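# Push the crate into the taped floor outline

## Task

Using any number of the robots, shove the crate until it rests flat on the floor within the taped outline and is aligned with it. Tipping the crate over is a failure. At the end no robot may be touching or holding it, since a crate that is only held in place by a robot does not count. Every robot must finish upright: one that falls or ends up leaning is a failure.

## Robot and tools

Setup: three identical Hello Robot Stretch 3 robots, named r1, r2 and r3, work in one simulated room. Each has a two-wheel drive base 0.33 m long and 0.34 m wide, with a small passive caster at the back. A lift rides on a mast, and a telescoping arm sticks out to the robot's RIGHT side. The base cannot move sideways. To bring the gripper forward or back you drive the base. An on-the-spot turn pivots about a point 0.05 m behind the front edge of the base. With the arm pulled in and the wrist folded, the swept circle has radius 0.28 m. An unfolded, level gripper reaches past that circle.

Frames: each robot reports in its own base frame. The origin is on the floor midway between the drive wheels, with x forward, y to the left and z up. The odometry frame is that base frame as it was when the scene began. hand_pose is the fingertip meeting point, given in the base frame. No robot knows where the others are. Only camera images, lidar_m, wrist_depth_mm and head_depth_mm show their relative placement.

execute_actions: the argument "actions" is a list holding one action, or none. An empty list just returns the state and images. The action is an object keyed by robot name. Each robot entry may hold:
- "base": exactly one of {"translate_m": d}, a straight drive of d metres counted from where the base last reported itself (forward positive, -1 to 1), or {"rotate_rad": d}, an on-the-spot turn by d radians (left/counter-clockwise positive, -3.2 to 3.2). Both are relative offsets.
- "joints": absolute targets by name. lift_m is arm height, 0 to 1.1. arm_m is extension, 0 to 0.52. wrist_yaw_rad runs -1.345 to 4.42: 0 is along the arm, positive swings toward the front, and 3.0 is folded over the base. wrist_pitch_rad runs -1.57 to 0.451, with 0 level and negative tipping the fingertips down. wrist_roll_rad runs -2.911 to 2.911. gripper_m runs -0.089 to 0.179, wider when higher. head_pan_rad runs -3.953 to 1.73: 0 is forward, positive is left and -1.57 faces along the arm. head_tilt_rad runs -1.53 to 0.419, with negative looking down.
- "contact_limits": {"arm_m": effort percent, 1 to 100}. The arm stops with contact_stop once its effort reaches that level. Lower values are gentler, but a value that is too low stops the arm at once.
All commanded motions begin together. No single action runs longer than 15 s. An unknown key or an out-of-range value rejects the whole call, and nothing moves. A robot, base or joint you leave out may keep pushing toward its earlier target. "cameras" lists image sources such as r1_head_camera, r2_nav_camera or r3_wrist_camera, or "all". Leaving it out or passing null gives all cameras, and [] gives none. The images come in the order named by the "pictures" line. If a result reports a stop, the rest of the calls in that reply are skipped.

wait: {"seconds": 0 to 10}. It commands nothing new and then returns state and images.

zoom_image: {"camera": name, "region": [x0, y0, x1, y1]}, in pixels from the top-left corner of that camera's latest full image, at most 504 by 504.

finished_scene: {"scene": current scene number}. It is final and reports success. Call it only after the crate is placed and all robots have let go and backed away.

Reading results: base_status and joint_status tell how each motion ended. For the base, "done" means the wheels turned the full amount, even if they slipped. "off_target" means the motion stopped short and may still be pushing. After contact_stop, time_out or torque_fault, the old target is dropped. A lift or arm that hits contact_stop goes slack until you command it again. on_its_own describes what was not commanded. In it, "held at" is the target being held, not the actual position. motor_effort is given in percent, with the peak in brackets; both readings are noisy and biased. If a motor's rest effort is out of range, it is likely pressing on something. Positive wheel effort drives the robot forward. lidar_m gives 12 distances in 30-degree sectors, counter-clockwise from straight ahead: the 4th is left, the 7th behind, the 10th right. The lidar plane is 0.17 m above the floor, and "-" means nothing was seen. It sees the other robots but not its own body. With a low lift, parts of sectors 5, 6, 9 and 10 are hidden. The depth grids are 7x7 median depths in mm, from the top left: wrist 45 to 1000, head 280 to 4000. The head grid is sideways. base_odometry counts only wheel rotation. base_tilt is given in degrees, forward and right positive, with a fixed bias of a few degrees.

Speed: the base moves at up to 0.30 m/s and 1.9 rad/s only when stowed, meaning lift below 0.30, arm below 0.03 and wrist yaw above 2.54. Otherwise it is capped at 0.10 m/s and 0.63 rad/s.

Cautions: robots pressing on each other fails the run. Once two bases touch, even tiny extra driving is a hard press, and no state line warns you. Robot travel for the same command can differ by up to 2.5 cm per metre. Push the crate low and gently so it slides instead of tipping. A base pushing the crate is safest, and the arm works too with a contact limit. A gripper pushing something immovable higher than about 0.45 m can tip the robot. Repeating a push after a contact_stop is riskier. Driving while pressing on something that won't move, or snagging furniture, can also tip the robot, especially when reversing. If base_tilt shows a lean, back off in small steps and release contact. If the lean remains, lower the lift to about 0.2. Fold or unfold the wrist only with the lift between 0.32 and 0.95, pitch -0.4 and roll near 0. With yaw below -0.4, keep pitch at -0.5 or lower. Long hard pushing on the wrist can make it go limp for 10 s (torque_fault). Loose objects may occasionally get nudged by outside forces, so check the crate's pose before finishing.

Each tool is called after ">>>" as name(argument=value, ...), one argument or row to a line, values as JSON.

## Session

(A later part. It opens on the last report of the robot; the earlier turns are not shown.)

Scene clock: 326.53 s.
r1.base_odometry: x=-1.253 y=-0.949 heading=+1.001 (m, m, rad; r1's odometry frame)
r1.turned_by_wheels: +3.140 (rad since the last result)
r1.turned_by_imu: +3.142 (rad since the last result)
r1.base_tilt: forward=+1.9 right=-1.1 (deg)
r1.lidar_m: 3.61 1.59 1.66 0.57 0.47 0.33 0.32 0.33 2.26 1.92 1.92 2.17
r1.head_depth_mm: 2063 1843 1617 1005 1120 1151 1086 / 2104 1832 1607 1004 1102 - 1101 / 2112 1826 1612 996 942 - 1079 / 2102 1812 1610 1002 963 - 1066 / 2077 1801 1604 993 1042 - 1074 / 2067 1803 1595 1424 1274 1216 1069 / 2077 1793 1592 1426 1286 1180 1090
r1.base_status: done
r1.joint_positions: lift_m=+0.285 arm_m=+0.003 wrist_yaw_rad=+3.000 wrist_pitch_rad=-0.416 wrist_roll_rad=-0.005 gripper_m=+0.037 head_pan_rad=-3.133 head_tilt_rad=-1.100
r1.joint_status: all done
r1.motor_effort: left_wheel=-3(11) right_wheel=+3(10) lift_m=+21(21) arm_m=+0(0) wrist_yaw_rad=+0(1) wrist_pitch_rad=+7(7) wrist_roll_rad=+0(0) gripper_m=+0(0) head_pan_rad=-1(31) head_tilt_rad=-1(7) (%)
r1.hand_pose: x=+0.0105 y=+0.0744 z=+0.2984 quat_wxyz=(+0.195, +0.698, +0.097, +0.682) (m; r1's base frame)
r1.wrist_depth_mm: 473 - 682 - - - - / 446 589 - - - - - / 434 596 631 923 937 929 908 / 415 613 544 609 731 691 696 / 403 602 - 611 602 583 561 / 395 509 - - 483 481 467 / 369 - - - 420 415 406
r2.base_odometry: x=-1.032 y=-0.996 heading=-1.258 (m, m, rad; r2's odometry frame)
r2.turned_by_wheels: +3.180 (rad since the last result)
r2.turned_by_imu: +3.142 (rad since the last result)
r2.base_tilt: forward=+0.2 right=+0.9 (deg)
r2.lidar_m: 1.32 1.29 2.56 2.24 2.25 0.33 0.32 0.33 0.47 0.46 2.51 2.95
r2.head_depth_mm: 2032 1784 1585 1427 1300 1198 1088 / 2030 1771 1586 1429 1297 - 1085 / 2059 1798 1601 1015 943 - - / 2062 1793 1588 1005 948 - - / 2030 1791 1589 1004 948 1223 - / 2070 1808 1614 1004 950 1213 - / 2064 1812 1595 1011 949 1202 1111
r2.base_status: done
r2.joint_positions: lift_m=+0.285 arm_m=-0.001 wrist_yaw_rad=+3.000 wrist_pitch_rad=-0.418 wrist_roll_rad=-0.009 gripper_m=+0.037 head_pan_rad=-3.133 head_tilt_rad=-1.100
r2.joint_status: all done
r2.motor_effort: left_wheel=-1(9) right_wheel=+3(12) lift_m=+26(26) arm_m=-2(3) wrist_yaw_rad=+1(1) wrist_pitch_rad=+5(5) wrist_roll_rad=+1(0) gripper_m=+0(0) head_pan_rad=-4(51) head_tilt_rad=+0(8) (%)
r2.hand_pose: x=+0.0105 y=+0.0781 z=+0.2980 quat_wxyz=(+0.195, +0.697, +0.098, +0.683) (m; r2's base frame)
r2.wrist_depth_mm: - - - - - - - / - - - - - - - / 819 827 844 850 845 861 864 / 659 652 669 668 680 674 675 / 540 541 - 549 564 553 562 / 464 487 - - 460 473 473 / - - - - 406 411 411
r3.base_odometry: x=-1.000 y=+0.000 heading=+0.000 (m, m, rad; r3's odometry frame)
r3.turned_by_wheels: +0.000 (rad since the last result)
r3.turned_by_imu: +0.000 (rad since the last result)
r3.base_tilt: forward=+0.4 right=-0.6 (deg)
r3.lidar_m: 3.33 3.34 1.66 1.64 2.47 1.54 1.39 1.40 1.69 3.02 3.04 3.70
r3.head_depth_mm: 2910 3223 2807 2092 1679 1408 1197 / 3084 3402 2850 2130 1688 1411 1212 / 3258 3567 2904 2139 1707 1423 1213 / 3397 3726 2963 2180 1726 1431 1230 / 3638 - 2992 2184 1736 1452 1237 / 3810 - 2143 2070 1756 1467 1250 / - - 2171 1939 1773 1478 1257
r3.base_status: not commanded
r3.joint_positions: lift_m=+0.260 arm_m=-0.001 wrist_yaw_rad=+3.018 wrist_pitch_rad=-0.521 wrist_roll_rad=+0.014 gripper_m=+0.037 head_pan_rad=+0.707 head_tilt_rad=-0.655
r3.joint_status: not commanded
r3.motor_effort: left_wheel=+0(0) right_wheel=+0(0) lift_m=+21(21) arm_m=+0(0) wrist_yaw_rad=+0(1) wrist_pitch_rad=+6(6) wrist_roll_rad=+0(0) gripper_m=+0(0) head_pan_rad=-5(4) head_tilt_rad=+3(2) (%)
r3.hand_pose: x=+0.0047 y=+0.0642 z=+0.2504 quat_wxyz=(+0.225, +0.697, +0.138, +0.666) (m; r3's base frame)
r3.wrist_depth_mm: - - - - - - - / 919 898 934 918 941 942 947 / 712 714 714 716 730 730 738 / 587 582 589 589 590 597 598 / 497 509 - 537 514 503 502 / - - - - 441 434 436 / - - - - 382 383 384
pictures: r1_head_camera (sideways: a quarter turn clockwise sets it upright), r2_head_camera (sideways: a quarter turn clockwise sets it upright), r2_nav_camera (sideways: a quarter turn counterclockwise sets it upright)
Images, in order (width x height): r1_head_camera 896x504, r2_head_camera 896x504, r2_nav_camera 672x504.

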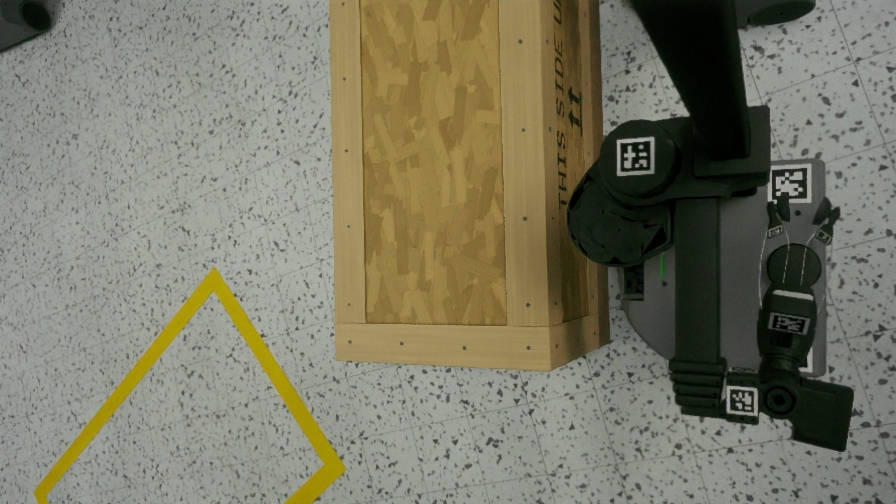

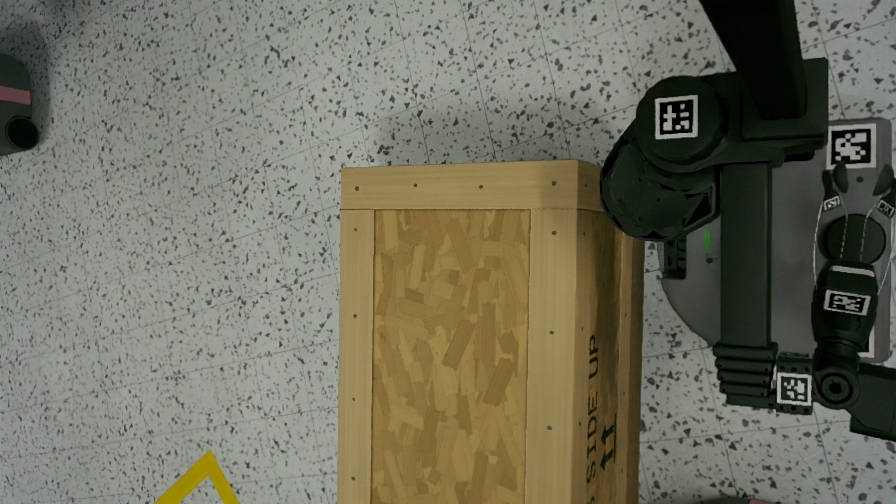

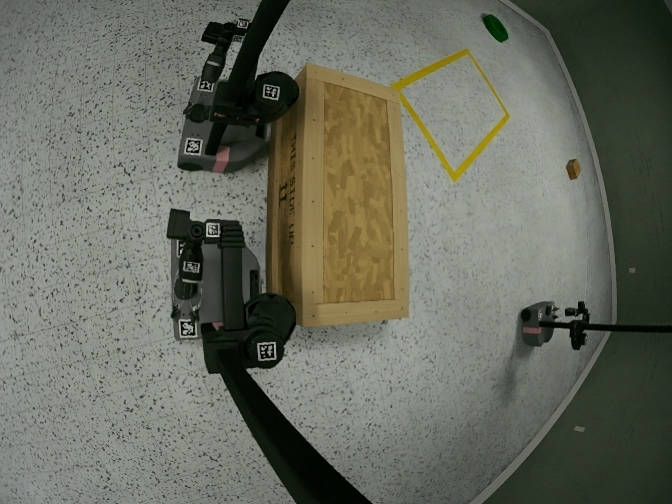

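>>> execute_actions(
  actions=[
    {"r1":{"base":{"translate_m":-0.02},"joints":{"lift_m":0.45}},"r2":{"base":{"translate_m":-0.02},"joints":{"lift_m":0.45}}},
  ],
  cameras=[],
)

>>> execute_actions(
  actions=[
    {"r1":{"base":{"translate_m":-0.2}},"r2":{"base":{"translate_m":-0.2}}},
  ],
  cameras=["r2_nav_camera","r1_head_camera","r3_head_camera"],
)

Scene clock: 333.40 s.
r1.base_odometry: x=-1.264 y=-0.966 heading=+1.001 (m, m, rad; r1's odometry frame)
r1.turned_by_wheels: +0.000 (rad since the last result)
r1.turned_by_imu: +0.000 (rad since the last result)
r1.base_tilt: forward=+1.8 right=-1.0 (deg)
r1.lidar_m: 3.63 1.61 1.69 0.57 0.44 0.31 0.30 0.31 2.27 1.92 1.92 2.18
r1.head_depth_mm: 2065 1844 1623 1006 1040 1151 1083 / 2106 1831 1607 1006 941 - 1090 / 2104 1815 1605 998 - - 1077 / 2087 1830 1611 996 940 - 1065 / 2091 1826 1600 996 968 - 1077 / 2090 1810 1602 1428 1276 - 1062 / 2070 1804 1592 1429 1290 1182 1092
r1.base_status: done
r1.joint_positions: lift_m=+0.450 arm_m=+0.003 wrist_yaw_rad=+3.000 wrist_pitch_rad=-0.416 wrist_roll_rad=-0.005 gripper_m=+0.037 head_pan_rad=-3.133 head_tilt_rad=-1.099
r1.joint_status: all done
r1.motor_effort: left_wheel=-2(14) right_wheel=+3(8) lift_m=+39(44) arm_m=+0(0) wrist_yaw_rad=+0(1) wrist_pitch_rad=+7(7) wrist_roll_rad=+0(0) gripper_m=+0(0) head_pan_rad=-2(2) head_tilt_rad=-1(1) (%)
r1.hand_pose: x=+0.0105 y=+0.0744 z=+0.4627 quat_wxyz=(+0.195, +0.698, +0.097, +0.682) (m; r1's base frame)
r1.wrist_depth_mm: - - 681 - - - - / - - - - - - - / 530 577 - - - - - / 409 570 781 959 - 954 958 / 376 589 - 771 860 789 776 / 369 560 - 714 677 668 668 / 369 531 616 594 594 575 564
r2.base_odometry: x=-1.038 y=-0.977 heading=-1.258 (m, m, rad; r2's odometry frame)
r2.turned_by_wheels: +0.000 (rad since the last result)
r2.turned_by_imu: -0.001 (rad since the last result)
r2.base_tilt: forward=+0.2 right=+0.9 (deg)
r2.lidar_m: 1.34 1.31 2.56 2.24 2.24 0.31 0.30 0.31 0.44 0.45 2.51 2.95
r2.head_depth_mm: 2042 1780 1588 1432 1307 - 1081 / 2017 1782 1595 1433 1343 - 1083 / 2062 1800 1598 1014 945 - - / 2054 1782 1593 1003 938 - - / 2081 1799 1599 1005 936 1213 - / 2058 1819 1605 1006 936 1214 - / 2089 1810 1606 1013 939 1199 1120
r2.base_status: done
r2.joint_positions: lift_m=+0.450 arm_m=-0.001 wrist_yaw_rad=+3.000 wrist_pitch_rad=-0.418 wrist_roll_rad=-0.009 gripper_m=+0.037 head_pan_rad=-3.133 head_tilt_rad=-1.099
r2.joint_status: all done
r2.motor_effort: left_wheel=+0(10) right_wheel=+2(7) lift_m=+37(39) arm_m=-3(2) wrist_yaw_rad=+0(1) wrist_pitch_rad=+5(5) wrist_roll_rad=+1(1) gripper_m=+0(1) head_pan_rad=-3(4) head_tilt_rad=-1(0) (%)
r2.hand_pose: x=+0.0105 y=+0.0781 z=+0.4625 quat_wxyz=(+0.195, +0.697, +0.098, +0.683) (m; r2's base frame)
r2.wrist_depth_mm: - - - - - - - / - - - - - - - / - - - - - - - / 912 918 930 916 927 939 939 / 741 755 - 763 792 781 776 / 634 624 - 638 629 659 672 / 559 556 576 582 575 565 578
r3.base_odometry: x=-1.000 y=+0.000 heading=+0.000 (m, m, rad; r3's odometry frame)
r3.turned_by_wheels: +0.000 (rad since the last result)
r3.turned_by_imu: -0.001 (rad since the last result)
r3.base_tilt: forward=+0.4 right=-0.6 (deg)
r3.lidar_m: 3.32 3.34 1.66 1.64 2.47 1.54 1.39 1.40 1.69 3.02 3.04 3.71
r3.head_depth_mm: 2932 3186 2790 2107 1677 1404 1207 / 3079 3408 2829 2120 1693 1410 1212 / 3221 3598 2897 2137 1714 1425 1217 / 3435 3848 2973 2184 1729 1431 1230 / 3618 - 2950 2201 1747 1452 1235 / 3883 - 2134 2066 1755 1457 1249 / - - 2141 1935 1785 1466 1254
r3.base_status: not commanded
r3.joint_positions: lift_m=+0.260 arm_m=-0.001 wrist_yaw_rad=+3.018 wrist_pitch_rad=-0.521 wrist_roll_rad=+0.014 gripper_m=+0.037 head_pan_rad=+0.707 head_tilt_rad=-0.655
r3.joint_status: not commanded
r3.motor_effort: left_wheel=+0(0) right_wheel=+0(1) lift_m=+21(21) arm_m=+0(0) wrist_yaw_rad=+0(0) wrist_pitch_rad=+6(6) wrist_roll_rad=+0(0) gripper_m=+1(1) head_pan_rad=-5(5) head_tilt_rad=+2(2) (%)
r3.hand_pose: x=+0.0047 y=+0.0642 z=+0.2504 quat_wxyz=(+0.225, +0.697, +0.138, +0.666) (m; r3's base frame)
r3.wrist_depth_mm: - - - - - - - / 927 901 920 923 934 938 949 / 712 710 724 717 735 724 733 / 577 587 579 592 592 595 592 / 490 513 - 528 514 500 502 / - - - - 441 435 439 / - - - - 383 381 382
pictures: none
No camera images: the call's "cameras" was empty. Leave "cameras" out to get every camera's image.

Scene clock: 336.90 s.
r1.base_odometry: x=-1.372 y=-1.134 heading=+1.001 (m, m, rad; r1's odometry frame)
r1.turned_by_wheels: +0.001 (rad since the last result)
r1.turned_by_imu: +0.051 (rad since the last result)
r1.base_tilt: forward=+2.0 right=-1.0 (deg)
r1.lidar_m: 3.85 1.76 3.16 0.57 0.36 0.28 0.28 0.30 2.26 1.97 1.97 2.30
r1.head_depth_mm: 2132 1849 1618 1004 936 1151 1091 / 2114 1832 1620 1012 937 - 1098 / 2123 1821 1601 1004 - - 1079 / 2107 1816 1613 992 937 - 1066 / 2085 1821 1613 999 934 - 1073 / 2078 1805 1593 1433 1274 - 1064 / 2084 1792 1605 1433 1303 1196 1105
r1.base_status: translate_m off_target (by the wheels' count: -0.1997 of -0.2000)
r1.joint_positions: lift_m=+0.450 arm_m=+0.003 wrist_yaw_rad=+3.000 wrist_pitch_rad=-0.416 wrist_roll_rad=-0.005 gripper_m=+0.037 head_pan_rad=-3.134 head_tilt_rad=-1.098
r1.joint_status: not commanded
r1.on_its_own: left_wheel is at rest, and its effort (-36) is outside its rest range (-18 to +18); right_wheel is at rest, and its effort (-52) is outside its rest range (-18 to +18)
r1.motor_effort: left_wheel=-36(92) right_wheel=-52(71) lift_m=+37(39) arm_m=+0(0) wrist_yaw_rad=-2(1) wrist_pitch_rad=+7(7) wrist_roll_rad=+0(0) gripper_m=+0(0) head_pan_rad=-1(2) head_tilt_rad=-1(1) (%)
r1.hand_pose: x=+0.0104 y=+0.0744 z=+0.4628 quat_wxyz=(+0.195, +0.698, +0.098, +0.682) (m; r1's base frame)
r1.wrist_depth_mm: - - - - - - - / - - - - - - - / 530 507 - - - - - / 386 426 776 764 - 953 933 / 330 455 - 676 857 844 779 / 313 450 - 691 671 684 674 / 313 442 609 618 596 574 573
r2.base_odometry: x=-1.100 y=-0.787 heading=-1.259 (m, m, rad; r2's odometry frame)
r2.turned_by_wheels: -0.001 (rad since the last result)
r2.turned_by_imu: +0.041 (rad since the last result)
r2.base_tilt: forward=+0.4 right=+0.9 (deg)
r2.lidar_m: 1.45 1.45 2.46 2.21 2.21 0.28 0.27 0.30 0.46 0.47 2.54 3.08
r2.head_depth_mm: 1990 1772 1595 1428 1315 - 1074 / 1971 1796 1593 1428 1333 - 1080 / 2079 1809 1590 996 937 - - / 2057 1809 1594 1006 926 - - / 2087 1802 1595 1004 935 1216 - / 2096 1827 1613 1011 939 1220 - / 2087 1815 1611 1011 954 1199 1126
r2.base_status: translate_m off_target (by the wheels' count: -0.1996 of -0.2000)
r2.joint_positions: lift_m=+0.450 arm_m=-0.001 wrist_yaw_rad=+3.000 wrist_pitch_rad=-0.418 wrist_roll_rad=-0.009 gripper_m=+0.037 head_pan_rad=-3.134 head_tilt_rad=-1.097
r2.joint_status: not commanded
r2.on_its_own: left_wheel is at rest, and its effort (-72) is outside its rest range (-18 to +18); right_wheel is at rest, and its effort (-45) is outside its rest range (-18 to +18)
r2.motor_effort: left_wheel=-72(86) right_wheel=-45(61) lift_m=+36(37) arm_m=-3(3) wrist_yaw_rad=+1(0) wrist_pitch_rad=+5(5) wrist_roll_rad=+1(0) gripper_m=-1(1) head_pan_rad=-3(4) head_tilt_rad=-2(2) (%)
r2.hand_pose: x=+0.0104 y=+0.0781 z=+0.4626 quat_wxyz=(+0.195, +0.697, +0.098, +0.683) (m; r2's base frame)
r2.wrist_depth_mm: - - - - - - - / - - - - - - - / - - - - - - - / 918 915 916 918 939 940 939 / 748 751 - 772 780 787 769 / 641 650 - 658 641 661 655 / 560 555 570 581 569 565 576
r3.base_odometry: x=-1.000 y=+0.000 heading=+0.000 (m, m, rad; r3's odometry frame)
r3.turned_by_wheels: +0.000 (rad since the last result)
r3.turned_by_imu: -0.001 (rad since the last result)
r3.base_tilt: forward=+0.4 right=-0.6 (deg)
r3.lidar_m: 3.32 3.34 1.53 1.52 2.46 1.54 1.39 1.39 1.69 3.03 3.05 3.71
r3.head_depth_mm: 2919 3184 2791 2096 1682 1400 1202 / 3058 3398 2825 2132 1694 1410 1208 / 3193 3604 2876 2150 1703 1419 1221 / 3421 3783 2909 2175 1719 1440 1224 / 3597 3995 2970 2058 1754 1440 1233 / 3879 - 3009 1912 1752 1458 1243 / - - 2959 1784 1779 1471 1260
r3.base_status: not commanded
r3.joint_positions: lift_m=+0.260 arm_m=-0.001 wrist_yaw_rad=+3.018 wrist_pitch_rad=-0.521 wrist_roll_rad=+0.014 gripper_m=+0.037 head_pan_rad=+0.707 head_tilt_rad=-0.655
r3.joint_status: not commanded
r3.motor_effort: left_wheel=+0(0) right_wheel=+0(0) lift_m=+21(21) arm_m=+0(0) wrist_yaw_rad=-1(0) wrist_pitch_rad=+6(6) wrist_roll_rad=+0(0) gripper_m=+0(0) head_pan_rad=-4(6) head_tilt_rad=+2(3) (%)
r3.hand_pose: x=+0.0047 y=+0.0642 z=+0.2504 quat_wxyz=(+0.225, +0.697, +0.138, +0.666) (m; r3's base frame)
r3.wrist_depth_mm: - - - - - - - / 909 903 918 922 928 943 959 / 710 714 717 710 723 733 730 / 583 581 586 594 596 596 606 / 494 513 - 529 512 499 504 / - - - - 443 430 437 / - - - - 382 381 384
pictures: r1_head_camera (sideways: a quarter turn clockwise sets it upright), r2_nav_camera (sideways: a quarter turn counterclockwise sets it upright), r3_head_camera (sideways: a quarter turn clockwise sets it upright)
Images, in order (width x height): r1_head_camera 896x504, r2_nav_camera 672x504, r3_head_camera 896x504.

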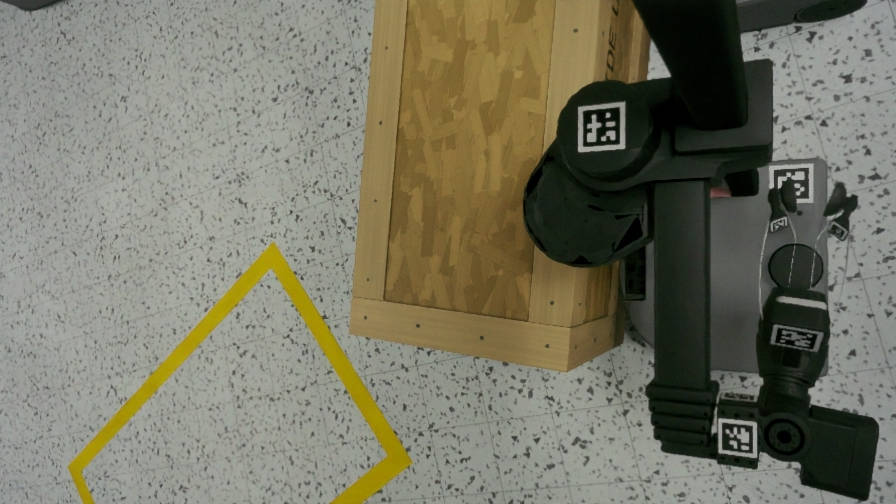

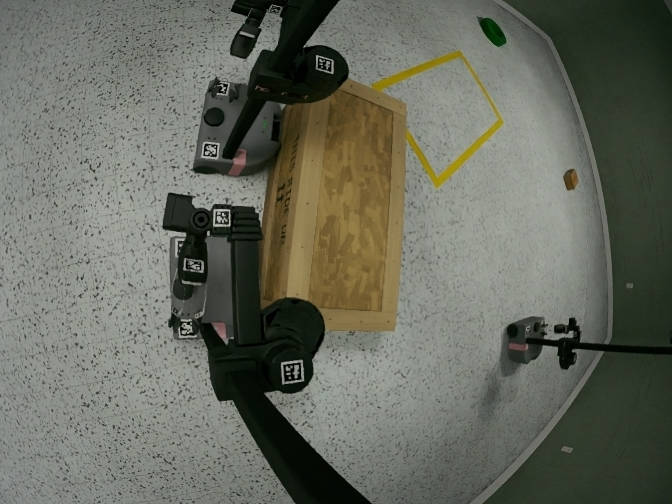

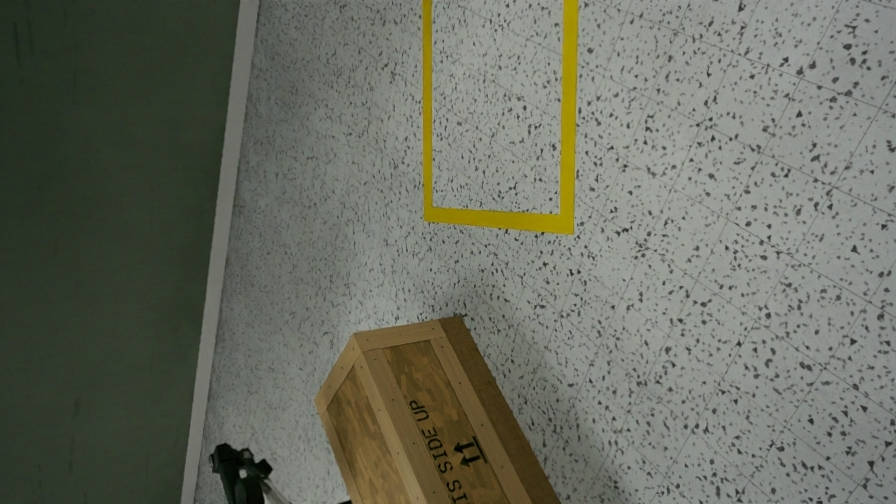

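>>> execute_actions(
  actions=[
    {"r1":{"base":{"rotate_rad":1.31}},"r2":{"base":{"rotate_rad":1.33}}},
  ],
  cameras=["r2_nav_camera"],
)

>>> execute_actions(
  actions=[
    {"r1":{"base":{"translate_m":0.29},"joints":{"lift_m":0.42}},"r2":{"base":{"translate_m":0.19},"joints":{"lift_m":0.66}}},
  ],
  cameras=["r2_nav_camera","r1_nav_camera"],
)

Scene clock: 391.87 s.
r1.base_odometry: x=-1.372 y=-1.134 heading=+2.311 (m, m, rad; r1's odometry frame)
r1.turned_by_wheels: +1.310 (rad since the last result)
r1.turned_by_imu: +1.314 (rad since the last result)
r1.base_tilt: forward=+1.9 right=-1.0 (deg)
r1.lidar_m: 0.57 0.49 0.31 0.28 0.28 2.73 2.04 1.97 2.05 2.84 1.86 1.76
r1.head_depth_mm: 2136 1853 1628 1445 1314 808 789 / 2130 1831 1606 1440 1342 - 1076 / 2098 1832 1624 1462 - - 1081 / 2123 1827 1600 1442 1335 - 1063 / 2059 1817 1603 1444 1301 - 1077 / 1971 1817 1593 1429 1291 - 1068 / 1887 1813 1591 1431 1294 1183 1102
r1.base_status: done
r1.joint_positions: lift_m=+0.450 arm_m=+0.003 wrist_yaw_rad=+3.000 wrist_pitch_rad=-0.416 wrist_roll_rad=-0.005 gripper_m=+0.037 head_pan_rad=-3.134 head_tilt_rad=-1.098
r1.joint_status: not commanded
r1.motor_effort: left_wheel=-2(45) right_wheel=+2(37) lift_m=+37(37) arm_m=+0(0) wrist_yaw_rad=+0(1) wrist_pitch_rad=+7(7) wrist_roll_rad=+0(0) gripper_m=+0(0) head_pan_rad=-1(1) head_tilt_rad=-2(1) (%)
r1.hand_pose: x=+0.0104 y=+0.0744 z=+0.4628 quat_wxyz=(+0.195, +0.698, +0.098, +0.682) (m; r1's base frame)
r1.wrist_depth_mm: - - - - - - - / - - - 685 637 615 586 / - - 485 464 444 455 504 / - 376 375 391 436 496 594 / 920 352 - 446 502 587 713 / 754 419 - 511 578 658 484 / 636 615 465 578 591 565 435
r2.base_odometry: x=-1.100 y=-0.787 heading=+0.071 (m, m, rad; r2's odometry frame)
r2.turned_by_wheels: +1.330 (rad since the last result)
r2.turned_by_imu: +1.319 (rad since the last result)
r2.base_tilt: forward=+0.2 right=+0.9 (deg)
r2.lidar_m: 2.24 2.21 2.34 0.27 0.28 0.35 0.56 2.54 2.70 3.72 1.45 2.91
r2.head_depth_mm: 2055 1788 1105 995 918 - 929 / 2076 1788 1123 1113 1161 - 1081 / 660 775 1529 1397 1330 - - / 2059 865 1589 1261 1312 - - / 2054 1714 1336 1269 1311 1227 - / 2098 883 917 1446 1306 1226 - / 2079 1833 1587 1445 1324 1206 1118
r2.base_status: done
r2.joint_positions: lift_m=+0.450 arm_m=-0.001 wrist_yaw_rad=+3.000 wrist_pitch_rad=-0.418 wrist_roll_rad=-0.009 gripper_m=+0.037 head_pan_rad=-3.134 head_tilt_rad=-1.097
r2.joint_status: not commanded
r2.motor_effort: left_wheel=+0(70) right_wheel=+2(30) lift_m=+36(35) arm_m=-3(3) wrist_yaw_rad=+1(0) wrist_pitch_rad=+5(5) wrist_roll_rad=+1(1) gripper_m=+0(1) head_pan_rad=-3(3) head_tilt_rad=+0(1) (%)
r2.hand_pose: x=+0.0104 y=+0.0781 z=+0.4626 quat_wxyz=(+0.195, +0.697, +0.098, +0.683) (m; r2's base frame)
r2.wrist_depth_mm: - - - - - - - / 531 - 542 - - - - / 384 376 388 - - - - / 318 333 377 857 943 935 949 / 345 379 - 490 794 774 765 / 388 423 - 616 633 657 657 / 437 483 557 577 572 578 574
r3.base_odometry: x=-1.000 y=+0.000 heading=+0.000 (m, m, rad; r3's odometry frame)
r3.turned_by_wheels: +0.000 (rad since the last result)
r3.turned_by_imu: -0.001 (rad since the last result)
r3.base_tilt: forward=+0.4 right=-0.6 (deg)
r3.lidar_m: 3.33 3.34 1.53 1.52 2.46 1.54 1.39 1.40 1.69 3.02 3.05 3.69
r3.head_depth_mm: 2905 3206 2790 2102 1684 1395 1204 / 3093 3379 2840 2123 1690 1407 1212 / 3252 3591 2843 2151 1706 1428 1217 / 3393 3778 2919 2168 1732 1437 1226 / 3594 3992 2995 2067 1743 1437 1242 / 3861 - 3011 1918 1761 1458 1242 / - - 2173 1767 1787 1468 1262
r3.base_status: not commanded
r3.joint_positions: lift_m=+0.260 arm_m=-0.001 wrist_yaw_rad=+3.018 wrist_pitch_rad=-0.521 wrist_roll_rad=+0.014 gripper_m=+0.037 head_pan_rad=+0.707 head_tilt_rad=-0.655
r3.joint_status: not commanded
r3.motor_effort: left_wheel=+0(0) right_wheel=+1(0) lift_m=+22(21) arm_m=+0(0) wrist_yaw_rad=+0(0) wrist_pitch_rad=+6(6) wrist_roll_rad=+0(0) gripper_m=+0(1) head_pan_rad=-4(4) head_tilt_rad=+3(0) (%)
r3.hand_pose: x=+0.0047 y=+0.0642 z=+0.2504 quat_wxyz=(+0.225, +0.697, +0.138, +0.666) (m; r3's base frame)
r3.wrist_depth_mm: - - - - - - - / 918 898 932 932 949 952 949 / 716 722 727 718 718 728 737 / 581 581 590 590 590 598 594 / 495 509 - 531 515 501 501 / - - - - 444 433 434 / - - - - 381 380 383
pictures: r2_nav_camera (sideways: a quarter turn counterclockwise sets it upright)
Images, in order (width x height): r2_nav_camera 672x504.

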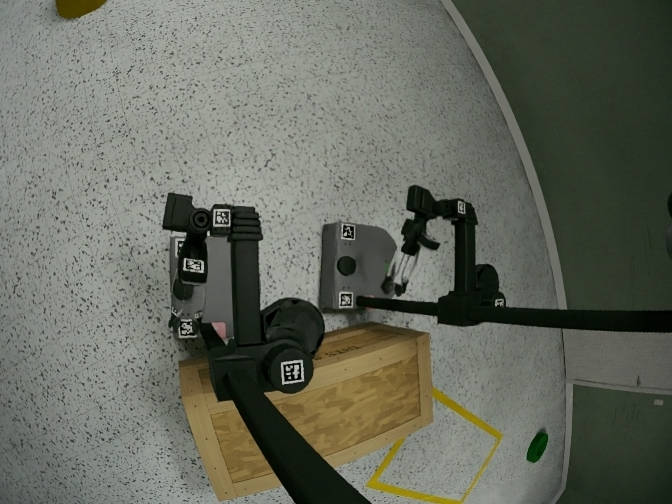

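Scene clock: 395.77 s.
r1.base_odometry: x=-1.568 y=-0.920 heading=+2.311 (m, m, rad; r1's odometry frame)
r1.turned_by_wheels: +0.000 (rad since the last result)
r1.turned_by_imu: -0.001 (rad since the last result)
r1.base_tilt: forward=+1.9 right=-1.0 (deg)
r1.lidar_m: 0.48 0.47 0.36 0.33 0.33 0.40 2.30 2.22 2.31 3.17 1.55 1.56
r1.head_depth_mm: 2136 1844 1627 1004 909 872 938 / 2126 1842 1612 1107 1011 - 1096 / 2124 1825 1606 1443 - - 1073 / 2103 1831 1601 1453 1332 - 1079 / 2083 1818 1616 1418 1292 - 1076 / 2085 1805 1590 1430 1300 - 1063 / 2024 1813 1608 1419 1286 1196 1092
r1.base_status: done
r1.joint_positions: lift_m=+0.420 arm_m=+0.003 wrist_yaw_rad=+3.000 wrist_pitch_rad=-0.416 wrist_roll_rad=-0.005 gripper_m=+0.037 head_pan_rad=-3.134 head_tilt_rad=-1.098
r1.joint_status: all done
r1.motor_effort: left_wheel=-3(4) right_wheel=+2(7) lift_m=+20(33) arm_m=+0(0) wrist_yaw_rad=-1(1) wrist_pitch_rad=+7(7) wrist_roll_rad=+0(0) gripper_m=-1(0) head_pan_rad=-2(2) head_tilt_rad=-1(2) (%)
r1.hand_pose: x=+0.0104 y=+0.0744 z=+0.4334 quat_wxyz=(+0.195, +0.698, +0.098, +0.682) (m; r1's base frame)
r1.wrist_depth_mm: - - - - - - - / - - 607 582 549 - - / 450 432 402 418 458 - - / 344 371 423 455 515 882 860 / 382 412 - 533 586 753 489 / 409 462 - 589 632 467 448 / 453 503 549 567 562 420 385
r2.base_odometry: x=-0.910 y=-0.773 heading=+0.071 (m, m, rad; r2's odometry frame)
r2.turned_by_wheels: +0.000 (rad since the last result)
r2.turned_by_imu: +0.001 (rad since the last result)
r2.base_tilt: forward=+0.2 right=+0.9 (deg)
r2.lidar_m: 2.07 2.04 2.16 2.06 0.34 0.38 0.47 2.71 2.89 3.65 1.37 2.67
r2.head_depth_mm: 2058 1782 1109 1013 - - 1075 / 2069 1798 1146 1157 - - 1085 / 550 672 809 1450 - - - / 2057 1807 839 1243 1255 - - / 2077 1806 1552 1225 1257 - - / 2081 1821 840 1393 1291 1164 1138 / 2090 1823 1582 1397 1323 - -
r2.base_status: done
r2.joint_positions: lift_m=+0.660 arm_m=-0.001 wrist_yaw_rad=+3.000 wrist_pitch_rad=-0.418 wrist_roll_rad=-0.009 gripper_m=+0.037 head_pan_rad=-3.134 head_tilt_rad=-1.097
r2.joint_status: all done
r2.motor_effort: left_wheel=-1(2) right_wheel=+2(8) lift_m=+37(36) arm_m=-3(3) wrist_yaw_rad=+0(1) wrist_pitch_rad=+5(5) wrist_roll_rad=+1(1) gripper_m=+0(0) head_pan_rad=-4(3) head_tilt_rad=-1(1) (%)
r2.hand_pose: x=+0.0104 y=+0.0781 z=+0.6725 quat_wxyz=(+0.195, +0.697, +0.098, +0.683) (m; r2's base frame)
r2.wrist_depth_mm: - - - - - - - / - - - - - - - / - - - - - - - / 630 639 - - - - - / 517 523 - - - - - / 444 462 - 888 842 886 882 / 469 509 626 769 760 772 778
r3.base_odometry: x=-1.000 y=+0.000 heading=+0.000 (m, m, rad; r3's odometry frame)
r3.turned_by_wheels: +0.000 (rad since the last result)
r3.turned_by_imu: -0.001 (rad since the last result)
r3.base_tilt: forward=+0.4 right=-0.6 (deg)
r3.lidar_m: 3.33 3.35 1.53 1.52 2.46 1.55 1.39 1.39 1.69 3.03 3.04 3.70
r3.head_depth_mm: 2891 3187 2771 2096 1676 1399 1200 / 3080 3406 2849 2135 1699 1411 1205 / 3237 3571 2884 2148 1719 1420 1219 / 3435 3778 2956 2169 1729 1434 1229 / 3626 3939 2984 2051 1752 1443 1237 / 3828 - 3005 1909 1769 1458 1243 / - - 3069 1775 1784 1468 1252
r3.base_status: not commanded
r3.joint_positions: lift_m=+0.260 arm_m=-0.001 wrist_yaw_rad=+3.018 wrist_pitch_rad=-0.521 wrist_roll_rad=+0.014 gripper_m=+0.037 head_pan_rad=+0.707 head_tilt_rad=-0.655
r3.joint_status: not commanded
r3.motor_effort: left_wheel=+0(0) right_wheel=+1(0) lift_m=+21(21) arm_m=+0(0) wrist_yaw_rad=+0(0) wrist_pitch_rad=+6(6) wrist_roll_rad=+0(0) gripper_m=+0(1) head_pan_rad=-5(4) head_tilt_rad=+2(2) (%)
r3.hand_pose: x=+0.0047 y=+0.0642 z=+0.2504 quat_wxyz=(+0.225, +0.697, +0.138, +0.666) (m; r3's base frame)
r3.wrist_depth_mm: - - - - - - - / 917 883 943 928 936 953 942 / 713 712 722 728 731 729 741 / 581 589 592 584 594 595 602 / 493 506 - 537 517 501 506 / - - - - 449 437 434 / - - - - 381 382 381
pictures: r1_nav_camera (sideways: a quarter turn counterclockwise sets it upright), r2_nav_camera (sideways: a quarter turn counterclockwise sets it upright)
Images, in order (width x height): r1_nav_camera 672x504, r2_nav_camera 672x504.

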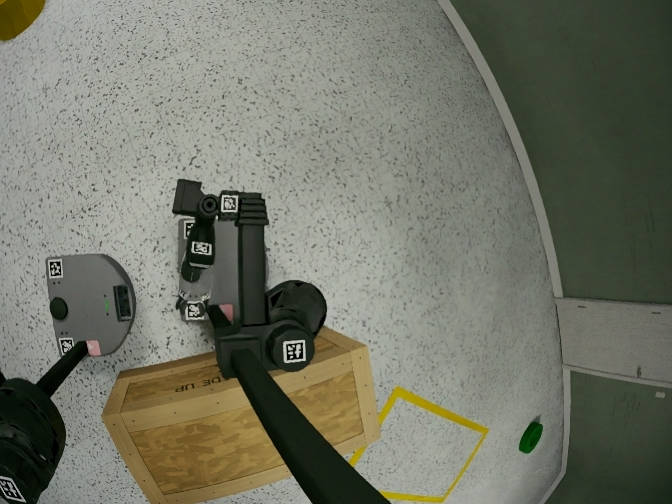

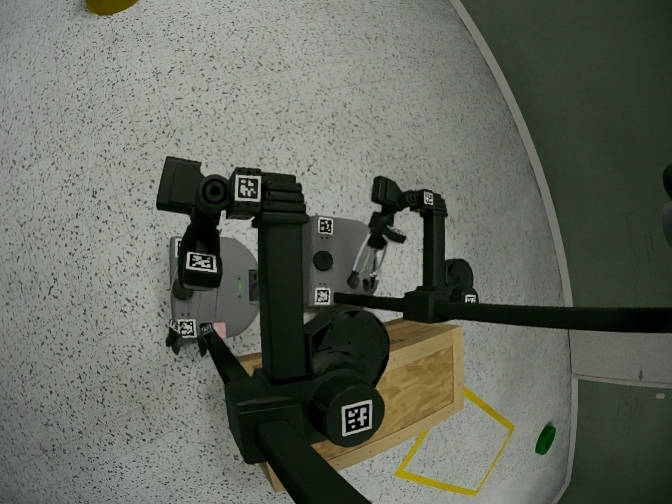

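>>> execute_actions(
  actions=[
    {"r1":{"base":{"rotate_rad":-0.94}},"r2":{"base":{"rotate_rad":-0.95}}},
  ],
  cameras=["r2_nav_camera","r1_nav_camera","r1_head_camera"],
)

Scene clock: 401.03 s.
r1.base_odometry: x=-1.568 y=-0.920 heading=+1.371 (m, m, rad; r1's odometry frame)
r1.turned_by_wheels: -0.940 (rad since the last result)
r1.turned_by_imu: -0.943 (rad since the last result)
r1.base_tilt: forward=+1.9 right=-1.0 (deg)
r1.lidar_m: 1.55 3.21 0.48 0.50 0.35 0.33 0.34 0.44 2.25 2.22 2.40 3.58
r1.head_depth_mm: 2124 1846 1624 1009 911 1041 964 / 2115 1822 1611 1004 931 - 1077 / 2096 1823 1613 1007 - - 1072 / 2114 1826 1115 998 1073 - 1071 / 2080 1828 1111 1003 1261 - 1069 / 2073 1824 1598 1028 1288 - 1066 / 2071 1807 1607 1430 1297 1188 1089
r1.base_status: done
r1.joint_positions: lift_m=+0.420 arm_m=+0.003 wrist_yaw_rad=+3.000 wrist_pitch_rad=-0.416 wrist_roll_rad=-0.005 gripper_m=+0.037 head_pan_rad=-3.134 head_tilt_rad=-1.098
r1.joint_status: not commanded
r1.motor_effort: left_wheel=+4(9) right_wheel=-2(6) lift_m=+20(21) arm_m=+0(0) wrist_yaw_rad=+0(0) wrist_pitch_rad=+7(7) wrist_roll_rad=+0(0) gripper_m=+0(0) head_pan_rad=-1(1) head_tilt_rad=-1(1) (%)
r1.hand_pose: x=+0.0104 y=+0.0744 z=+0.4334 quat_wxyz=(+0.195, +0.698, +0.098, +0.682) (m; r1's base frame)
r1.wrist_depth_mm: - - - - - - - / - - - - - - - / 451 429 - - - - - / 335 382 - 729 778 940 880 / 315 411 - 577 583 765 740 / 324 416 - 550 567 646 625 / 325 429 549 581 555 546 541
r2.base_odometry: x=-0.910 y=-0.773 heading=-0.879 (m, m, rad; r2's odometry frame)
r2.turned_by_wheels: -0.950 (rad since the last result)
r2.turned_by_imu: -0.943 (rad since the last result)
r2.base_tilt: forward=+0.2 right=+0.9 (deg)
r2.lidar_m: 1.37 2.47 2.04 2.04 2.27 0.48 0.32 0.42 0.40 2.71 3.00 1.38
r2.head_depth_mm: 2053 1779 1578 1446 - - 1073 / 2042 1785 1599 1419 - - 1088 / 2066 1822 1594 1031 - - - / 2063 1793 1116 1001 1063 - - / 2068 1809 1118 1009 1215 - - / 2064 1804 1118 1019 1284 1165 1136 / 2089 1824 1121 1052 1154 - -
r2.base_status: done
r2.joint_positions: lift_m=+0.660 arm_m=-0.001 wrist_yaw_rad=+3.000 wrist_pitch_rad=-0.418 wrist_roll_rad=-0.009 gripper_m=+0.037 head_pan_rad=-3.134 head_tilt_rad=-1.097
r2.joint_status: not commanded
r2.motor_effort: left_wheel=+3(8) right_wheel=-2(6) lift_m=+38(37) arm_m=-3(3) wrist_yaw_rad=+0(1) wrist_pitch_rad=+5(5) wrist_roll_rad=+1(1) gripper_m=+1(0) head_pan_rad=-3(3) head_tilt_rad=+0(1) (%)
r2.hand_pose: x=+0.0104 y=+0.0781 z=+0.6725 quat_wxyz=(+0.195, +0.697, +0.098, +0.683) (m; r2's base frame)
r2.wrist_depth_mm: - - - - - - - / - - - - - - - / - - - - - - - / - - - - - - - / - - - - - - - / 885 863 - 860 872 901 887 / 758 764 763 759 772 770 775
r3.base_odometry: x=-1.000 y=+0.000 heading=+0.000 (m, m, rad; r3's odometry frame)
r3.turned_by_wheels: +0.000 (rad since the last result)
r3.turned_by_imu: -0.001 (rad since the last result)
r3.base_tilt: forward=+0.4 right=-0.6 (deg)
r3.lidar_m: 3.32 3.34 1.53 1.52 2.45 1.54 1.39 1.40 1.69 3.02 3.01 3.70
r3.head_depth_mm: 2906 3220 2819 2090 1679 1401 1202 / 3072 3390 2833 2101 1695 1407 1206 / 3238 3525 2860 2159 1701 1418 1214 / 3385 3766 2921 2162 1727 1433 1222 / 3606 3970 2993 2051 1740 1445 1232 / 3871 - 3032 1894 1768 1453 1246 / - - 3088 1767 1775 1472 1248
r3.base_status: not commanded
r3.joint_positions: lift_m=+0.260 arm_m=-0.001 wrist_yaw_rad=+3.018 wrist_pitch_rad=-0.521 wrist_roll_rad=+0.014 gripper_m=+0.037 head_pan_rad=+0.707 head_tilt_rad=-0.655
r3.joint_status: not commanded
r3.motor_effort: left_wheel=+0(0) right_wheel=+1(0) lift_m=+21(21) arm_m=+0(0) wrist_yaw_rad=+0(1) wrist_pitch_rad=+6(6) wrist_roll_rad=+0(0) gripper_m=+0(1) head_pan_rad=-4(4) head_tilt_rad=+3(2) (%)
r3.hand_pose: x=+0.0047 y=+0.0642 z=+0.2504 quat_wxyz=(+0.225, +0.697, +0.138, +0.666) (m; r3's base frame)
r3.wrist_depth_mm: - - - - - - - / 913 902 925 944 932 950 949 / 709 713 714 718 739 737 737 / 582 584 593 590 599 593 592 / 493 516 - 528 514 504 500 / - - - - 445 433 434 / - - - - 382 383 384
pictures: r1_head_camera (sideways: a quarter turn clockwise sets it upright), r1_nav_camera (sideways: a quarter turn counterclockwise sets it upright), r2_nav_camera (sideways: a quarter turn counterclockwise sets it upright)
Images, in order (width x height): r1_head_camera 896x504, r1_nav_camera 672x504, r2_nav_camera 672x504.

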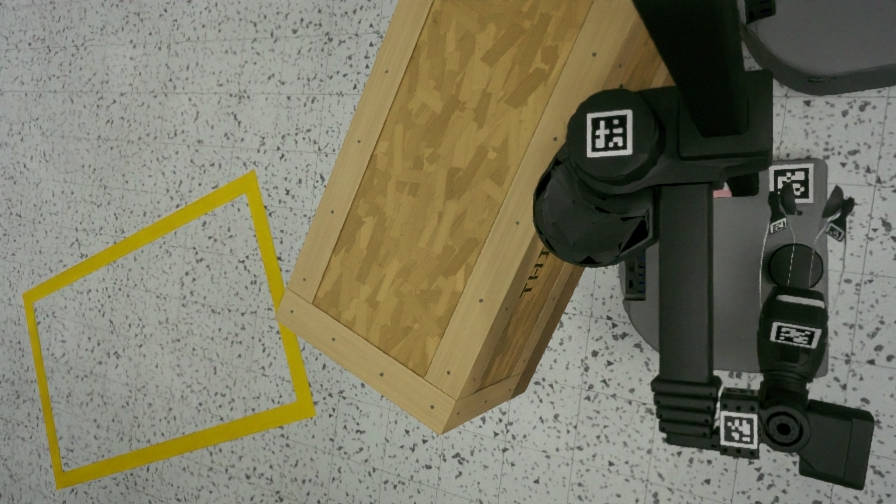

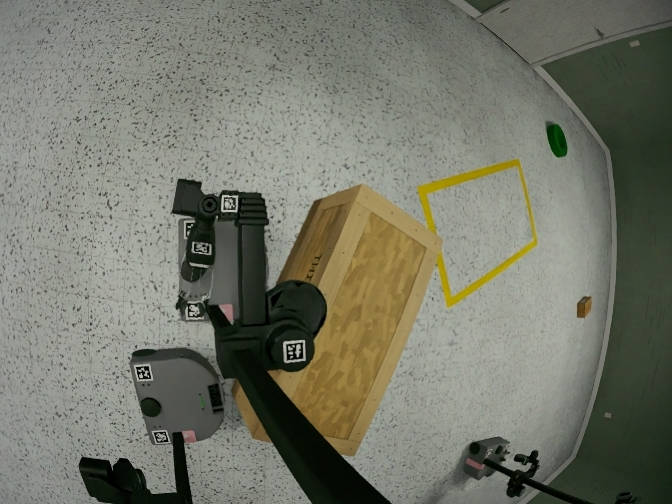

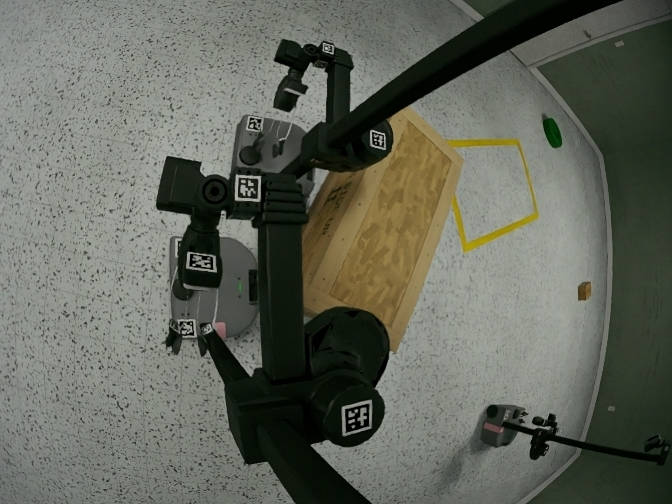

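>>> execute_actions(
  actions=[
    {"r1":{"base":{"translate_m":-0.17}},"r2":{"base":{"translate_m":-0.17}}},
  ],
  cameras=["r2_nav_camera","r1_nav_camera","r1_head_camera","r3_head_camera"],
)

Scene clock: 411.43 s.
r1.base_odometry: x=-1.601 y=-1.086 heading=+1.371 (m, m, rad; r1's odometry frame)
r1.turned_by_wheels: -0.001 (rad since the last result)
r1.turned_by_imu: -0.025 (rad since the last result)
r1.base_tilt: forward=+1.9 right=-1.0 (deg)
r1.lidar_m: 1.70 3.29 0.48 0.43 0.29 0.27 0.27 0.35 2.24 2.20 2.35 3.47
r1.head_depth_mm: 2138 1850 1620 1003 916 1044 963 / 2145 1839 1619 1003 921 - 1084 / 2127 1835 1631 1005 949 - 1082 / 2098 1821 1620 1003 943 - 1069 / 2096 1817 1587 999 1108 - 1077 / 2084 1815 1601 995 1266 - 1062 / 2072 1826 1602 1428 1298 1194 1099
r1.base_status: translate_m off_target (by the wheels' count: -0.1697 of -0.1700)
r1.joint_positions: lift_m=+0.420 arm_m=+0.003 wrist_yaw_rad=+3.001 wrist_pitch_rad=-0.416 wrist_roll_rad=-0.005 gripper_m=+0.037 head_pan_rad=-3.135 head_tilt_rad=-1.095
r1.joint_status: not commanded
r1.on_its_own: left_wheel is at rest, and its effort (-79) is outside its rest range (-18 to +18); right_wheel is at rest, and its effort (-37) is outside its rest range (-18 to +18)
r1.motor_effort: left_wheel=-79(100) right_wheel=-37(76) lift_m=+22(24) arm_m=+0(0) wrist_yaw_rad=+0(2) wrist_pitch_rad=+6(7) wrist_roll_rad=+0(0) gripper_m=+0(0) head_pan_rad=+0(1) head_tilt_rad=-3(2) (%)
r1.hand_pose: x=+0.0103 y=+0.0745 z=+0.4334 quat_wxyz=(+0.194, +0.698, +0.098, +0.682) (m; r1's base frame)
r1.wrist_depth_mm: - - - - - - - / - - - - - - - / 450 435 554 - - - - / 331 337 599 720 778 919 909 / 272 343 - 575 570 741 732 / 266 352 - 548 569 636 626 / 273 359 458 578 569 560 546
r2.base_odometry: x=-1.018 y=-0.643 heading=-0.880 (m, m, rad; r2's odometry frame)
r2.turned_by_wheels: -0.001 (rad since the last result)
r2.turned_by_imu: -0.045 (rad since the last result)
r2.base_tilt: forward=+0.2 right=+0.9 (deg)
r2.lidar_m: 1.50 2.59 2.07 2.06 2.24 0.42 0.27 0.35 0.41 2.69 2.92 1.62
r2.head_depth_mm: 2041 1798 1592 1453 - - 1071 / 2051 1804 1592 1435 - - 1086 / 2059 1799 1594 1035 - - - / 2070 1820 1612 1007 936 - - / 2083 1807 1117 1009 999 - - / 2084 1810 1126 1011 1151 1167 1136 / 2083 1825 1129 1024 1146 - -
r2.base_status: translate_m off_target (by the wheels' count: -0.1697 of -0.1700)
r2.joint_positions: lift_m=+0.660 arm_m=-0.001 wrist_yaw_rad=+3.000 wrist_pitch_rad=-0.417 wrist_roll_rad=-0.009 gripper_m=+0.037 head_pan_rad=-3.135 head_tilt_rad=-1.095
r2.joint_status: not commanded
r2.on_its_own: left_wheel is at rest, and its effort (-65) is outside its rest range (-18 to +18); right_wheel is at rest, and its effort (-29) is outside its rest range (-18 to +18)
r2.motor_effort: left_wheel=-65(91) right_wheel=-29(68) lift_m=+36(37) arm_m=-3(3) wrist_yaw_rad=+1(0) wrist_pitch_rad=+5(5) wrist_roll_rad=+1(1) gripper_m=+0(0) head_pan_rad=-2(3) head_tilt_rad=-2(2) (%)
r2.hand_pose: x=+0.0104 y=+0.0781 z=+0.6726 quat_wxyz=(+0.195, +0.697, +0.098, +0.683) (m; r2's base frame)
r2.wrist_depth_mm: - - - - - - - / - - - - - - - / - - - - - - - / - - - - - - - / - - - - - - - / 871 863 - 888 866 886 889 / 752 751 754 760 765 781 781
r3.base_odometry: x=-1.000 y=+0.000 heading=+0.000 (m, m, rad; r3's odometry frame)
r3.turned_by_wheels: +0.000 (rad since the last result)
r3.turned_by_imu: -0.001 (rad since the last result)
r3.base_tilt: forward=+0.4 right=-0.6 (deg)
r3.lidar_m: 3.33 3.35 1.45 1.44 2.46 1.55 1.39 1.40 1.69 3.03 3.05 3.71
r3.head_depth_mm: 2919 3228 2811 2086 1668 1402 1202 / 3100 3349 2823 2125 1695 1407 1211 / 3235 3557 2906 2159 1697 1421 1219 / 3379 3743 2938 2175 1719 1443 1227 / 3611 3992 2950 1977 1729 1446 1232 / 3863 - 3029 1818 1765 1456 1240 / - - 3127 1698 1732 1468 1255
r3.base_status: not commanded
r3.joint_positions: lift_m=+0.260 arm_m=-0.001 wrist_yaw_rad=+3.018 wrist_pitch_rad=-0.521 wrist_roll_rad=+0.014 gripper_m=+0.037 head_pan_rad=+0.707 head_tilt_rad=-0.655
r3.joint_status: not commanded
r3.motor_effort: left_wheel=+0(0) right_wheel=+0(0) lift_m=+21(21) arm_m=+0(0) wrist_yaw_rad=+0(1) wrist_pitch_rad=+6(6) wrist_roll_rad=+0(0) gripper_m=+0(0) head_pan_rad=-5(5) head_tilt_rad=+2(3) (%)
r3.hand_pose: x=+0.0047 y=+0.0642 z=+0.2504 quat_wxyz=(+0.225, +0.697, +0.138, +0.666) (m; r3's base frame)
r3.wrist_depth_mm: - - - - - - - / 930 902 923 932 922 938 939 / 709 714 721 721 725 731 731 / 583 583 586 589 596 592 598 / 490 510 - 536 513 502 504 / - - - - 445 435 428 / - - - - 382 383 385
pictures: r1_head_camera (sideways: a quarter turn clockwise sets it upright), r1_nav_camera (sideways: a quarter turn counterclockwise sets it upright), r2_nav_camera (sideways: a quarter turn counterclockwise sets it upright), r3_head_camera (sideways: a quarter turn clockwise sets it upright)
Images, in order (width x height): r1_head_camera 896x504, r1_nav_camera 672x504, r2_nav_camera 672x504, r3_head_camera 896x504.

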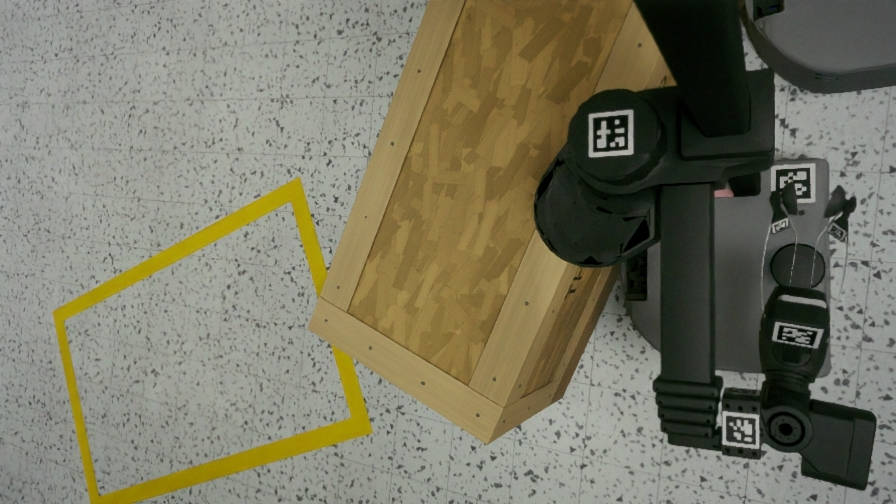

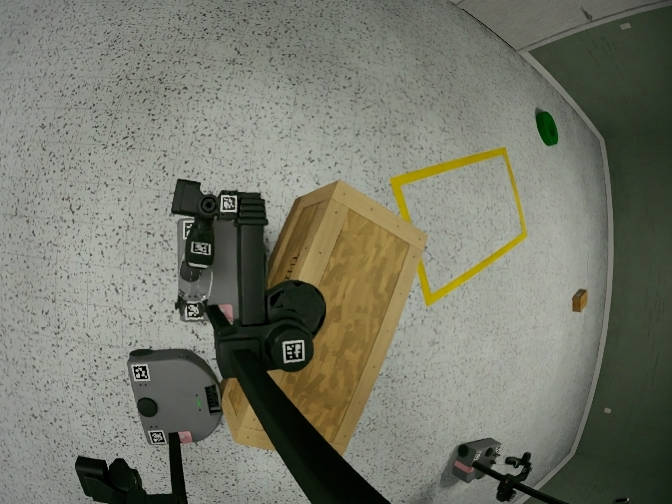

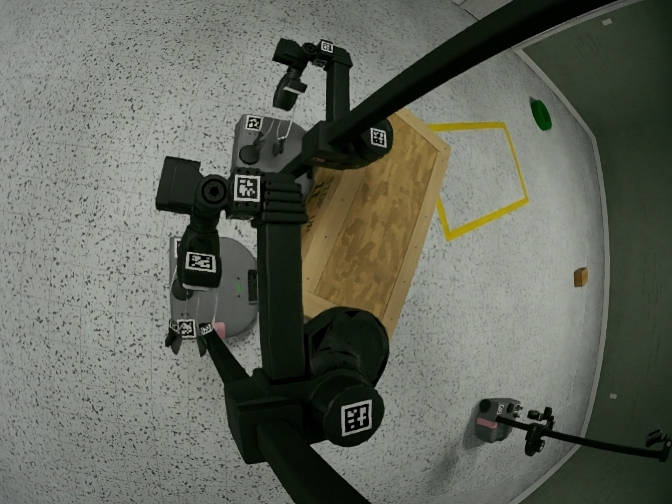

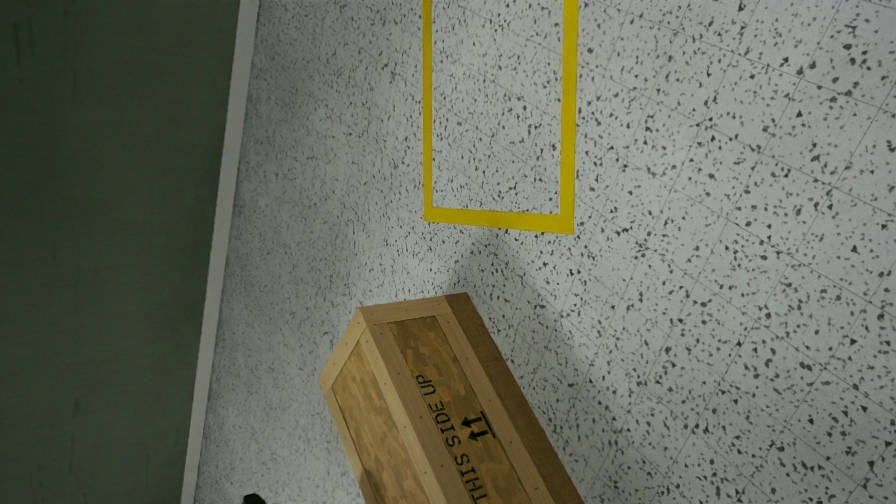

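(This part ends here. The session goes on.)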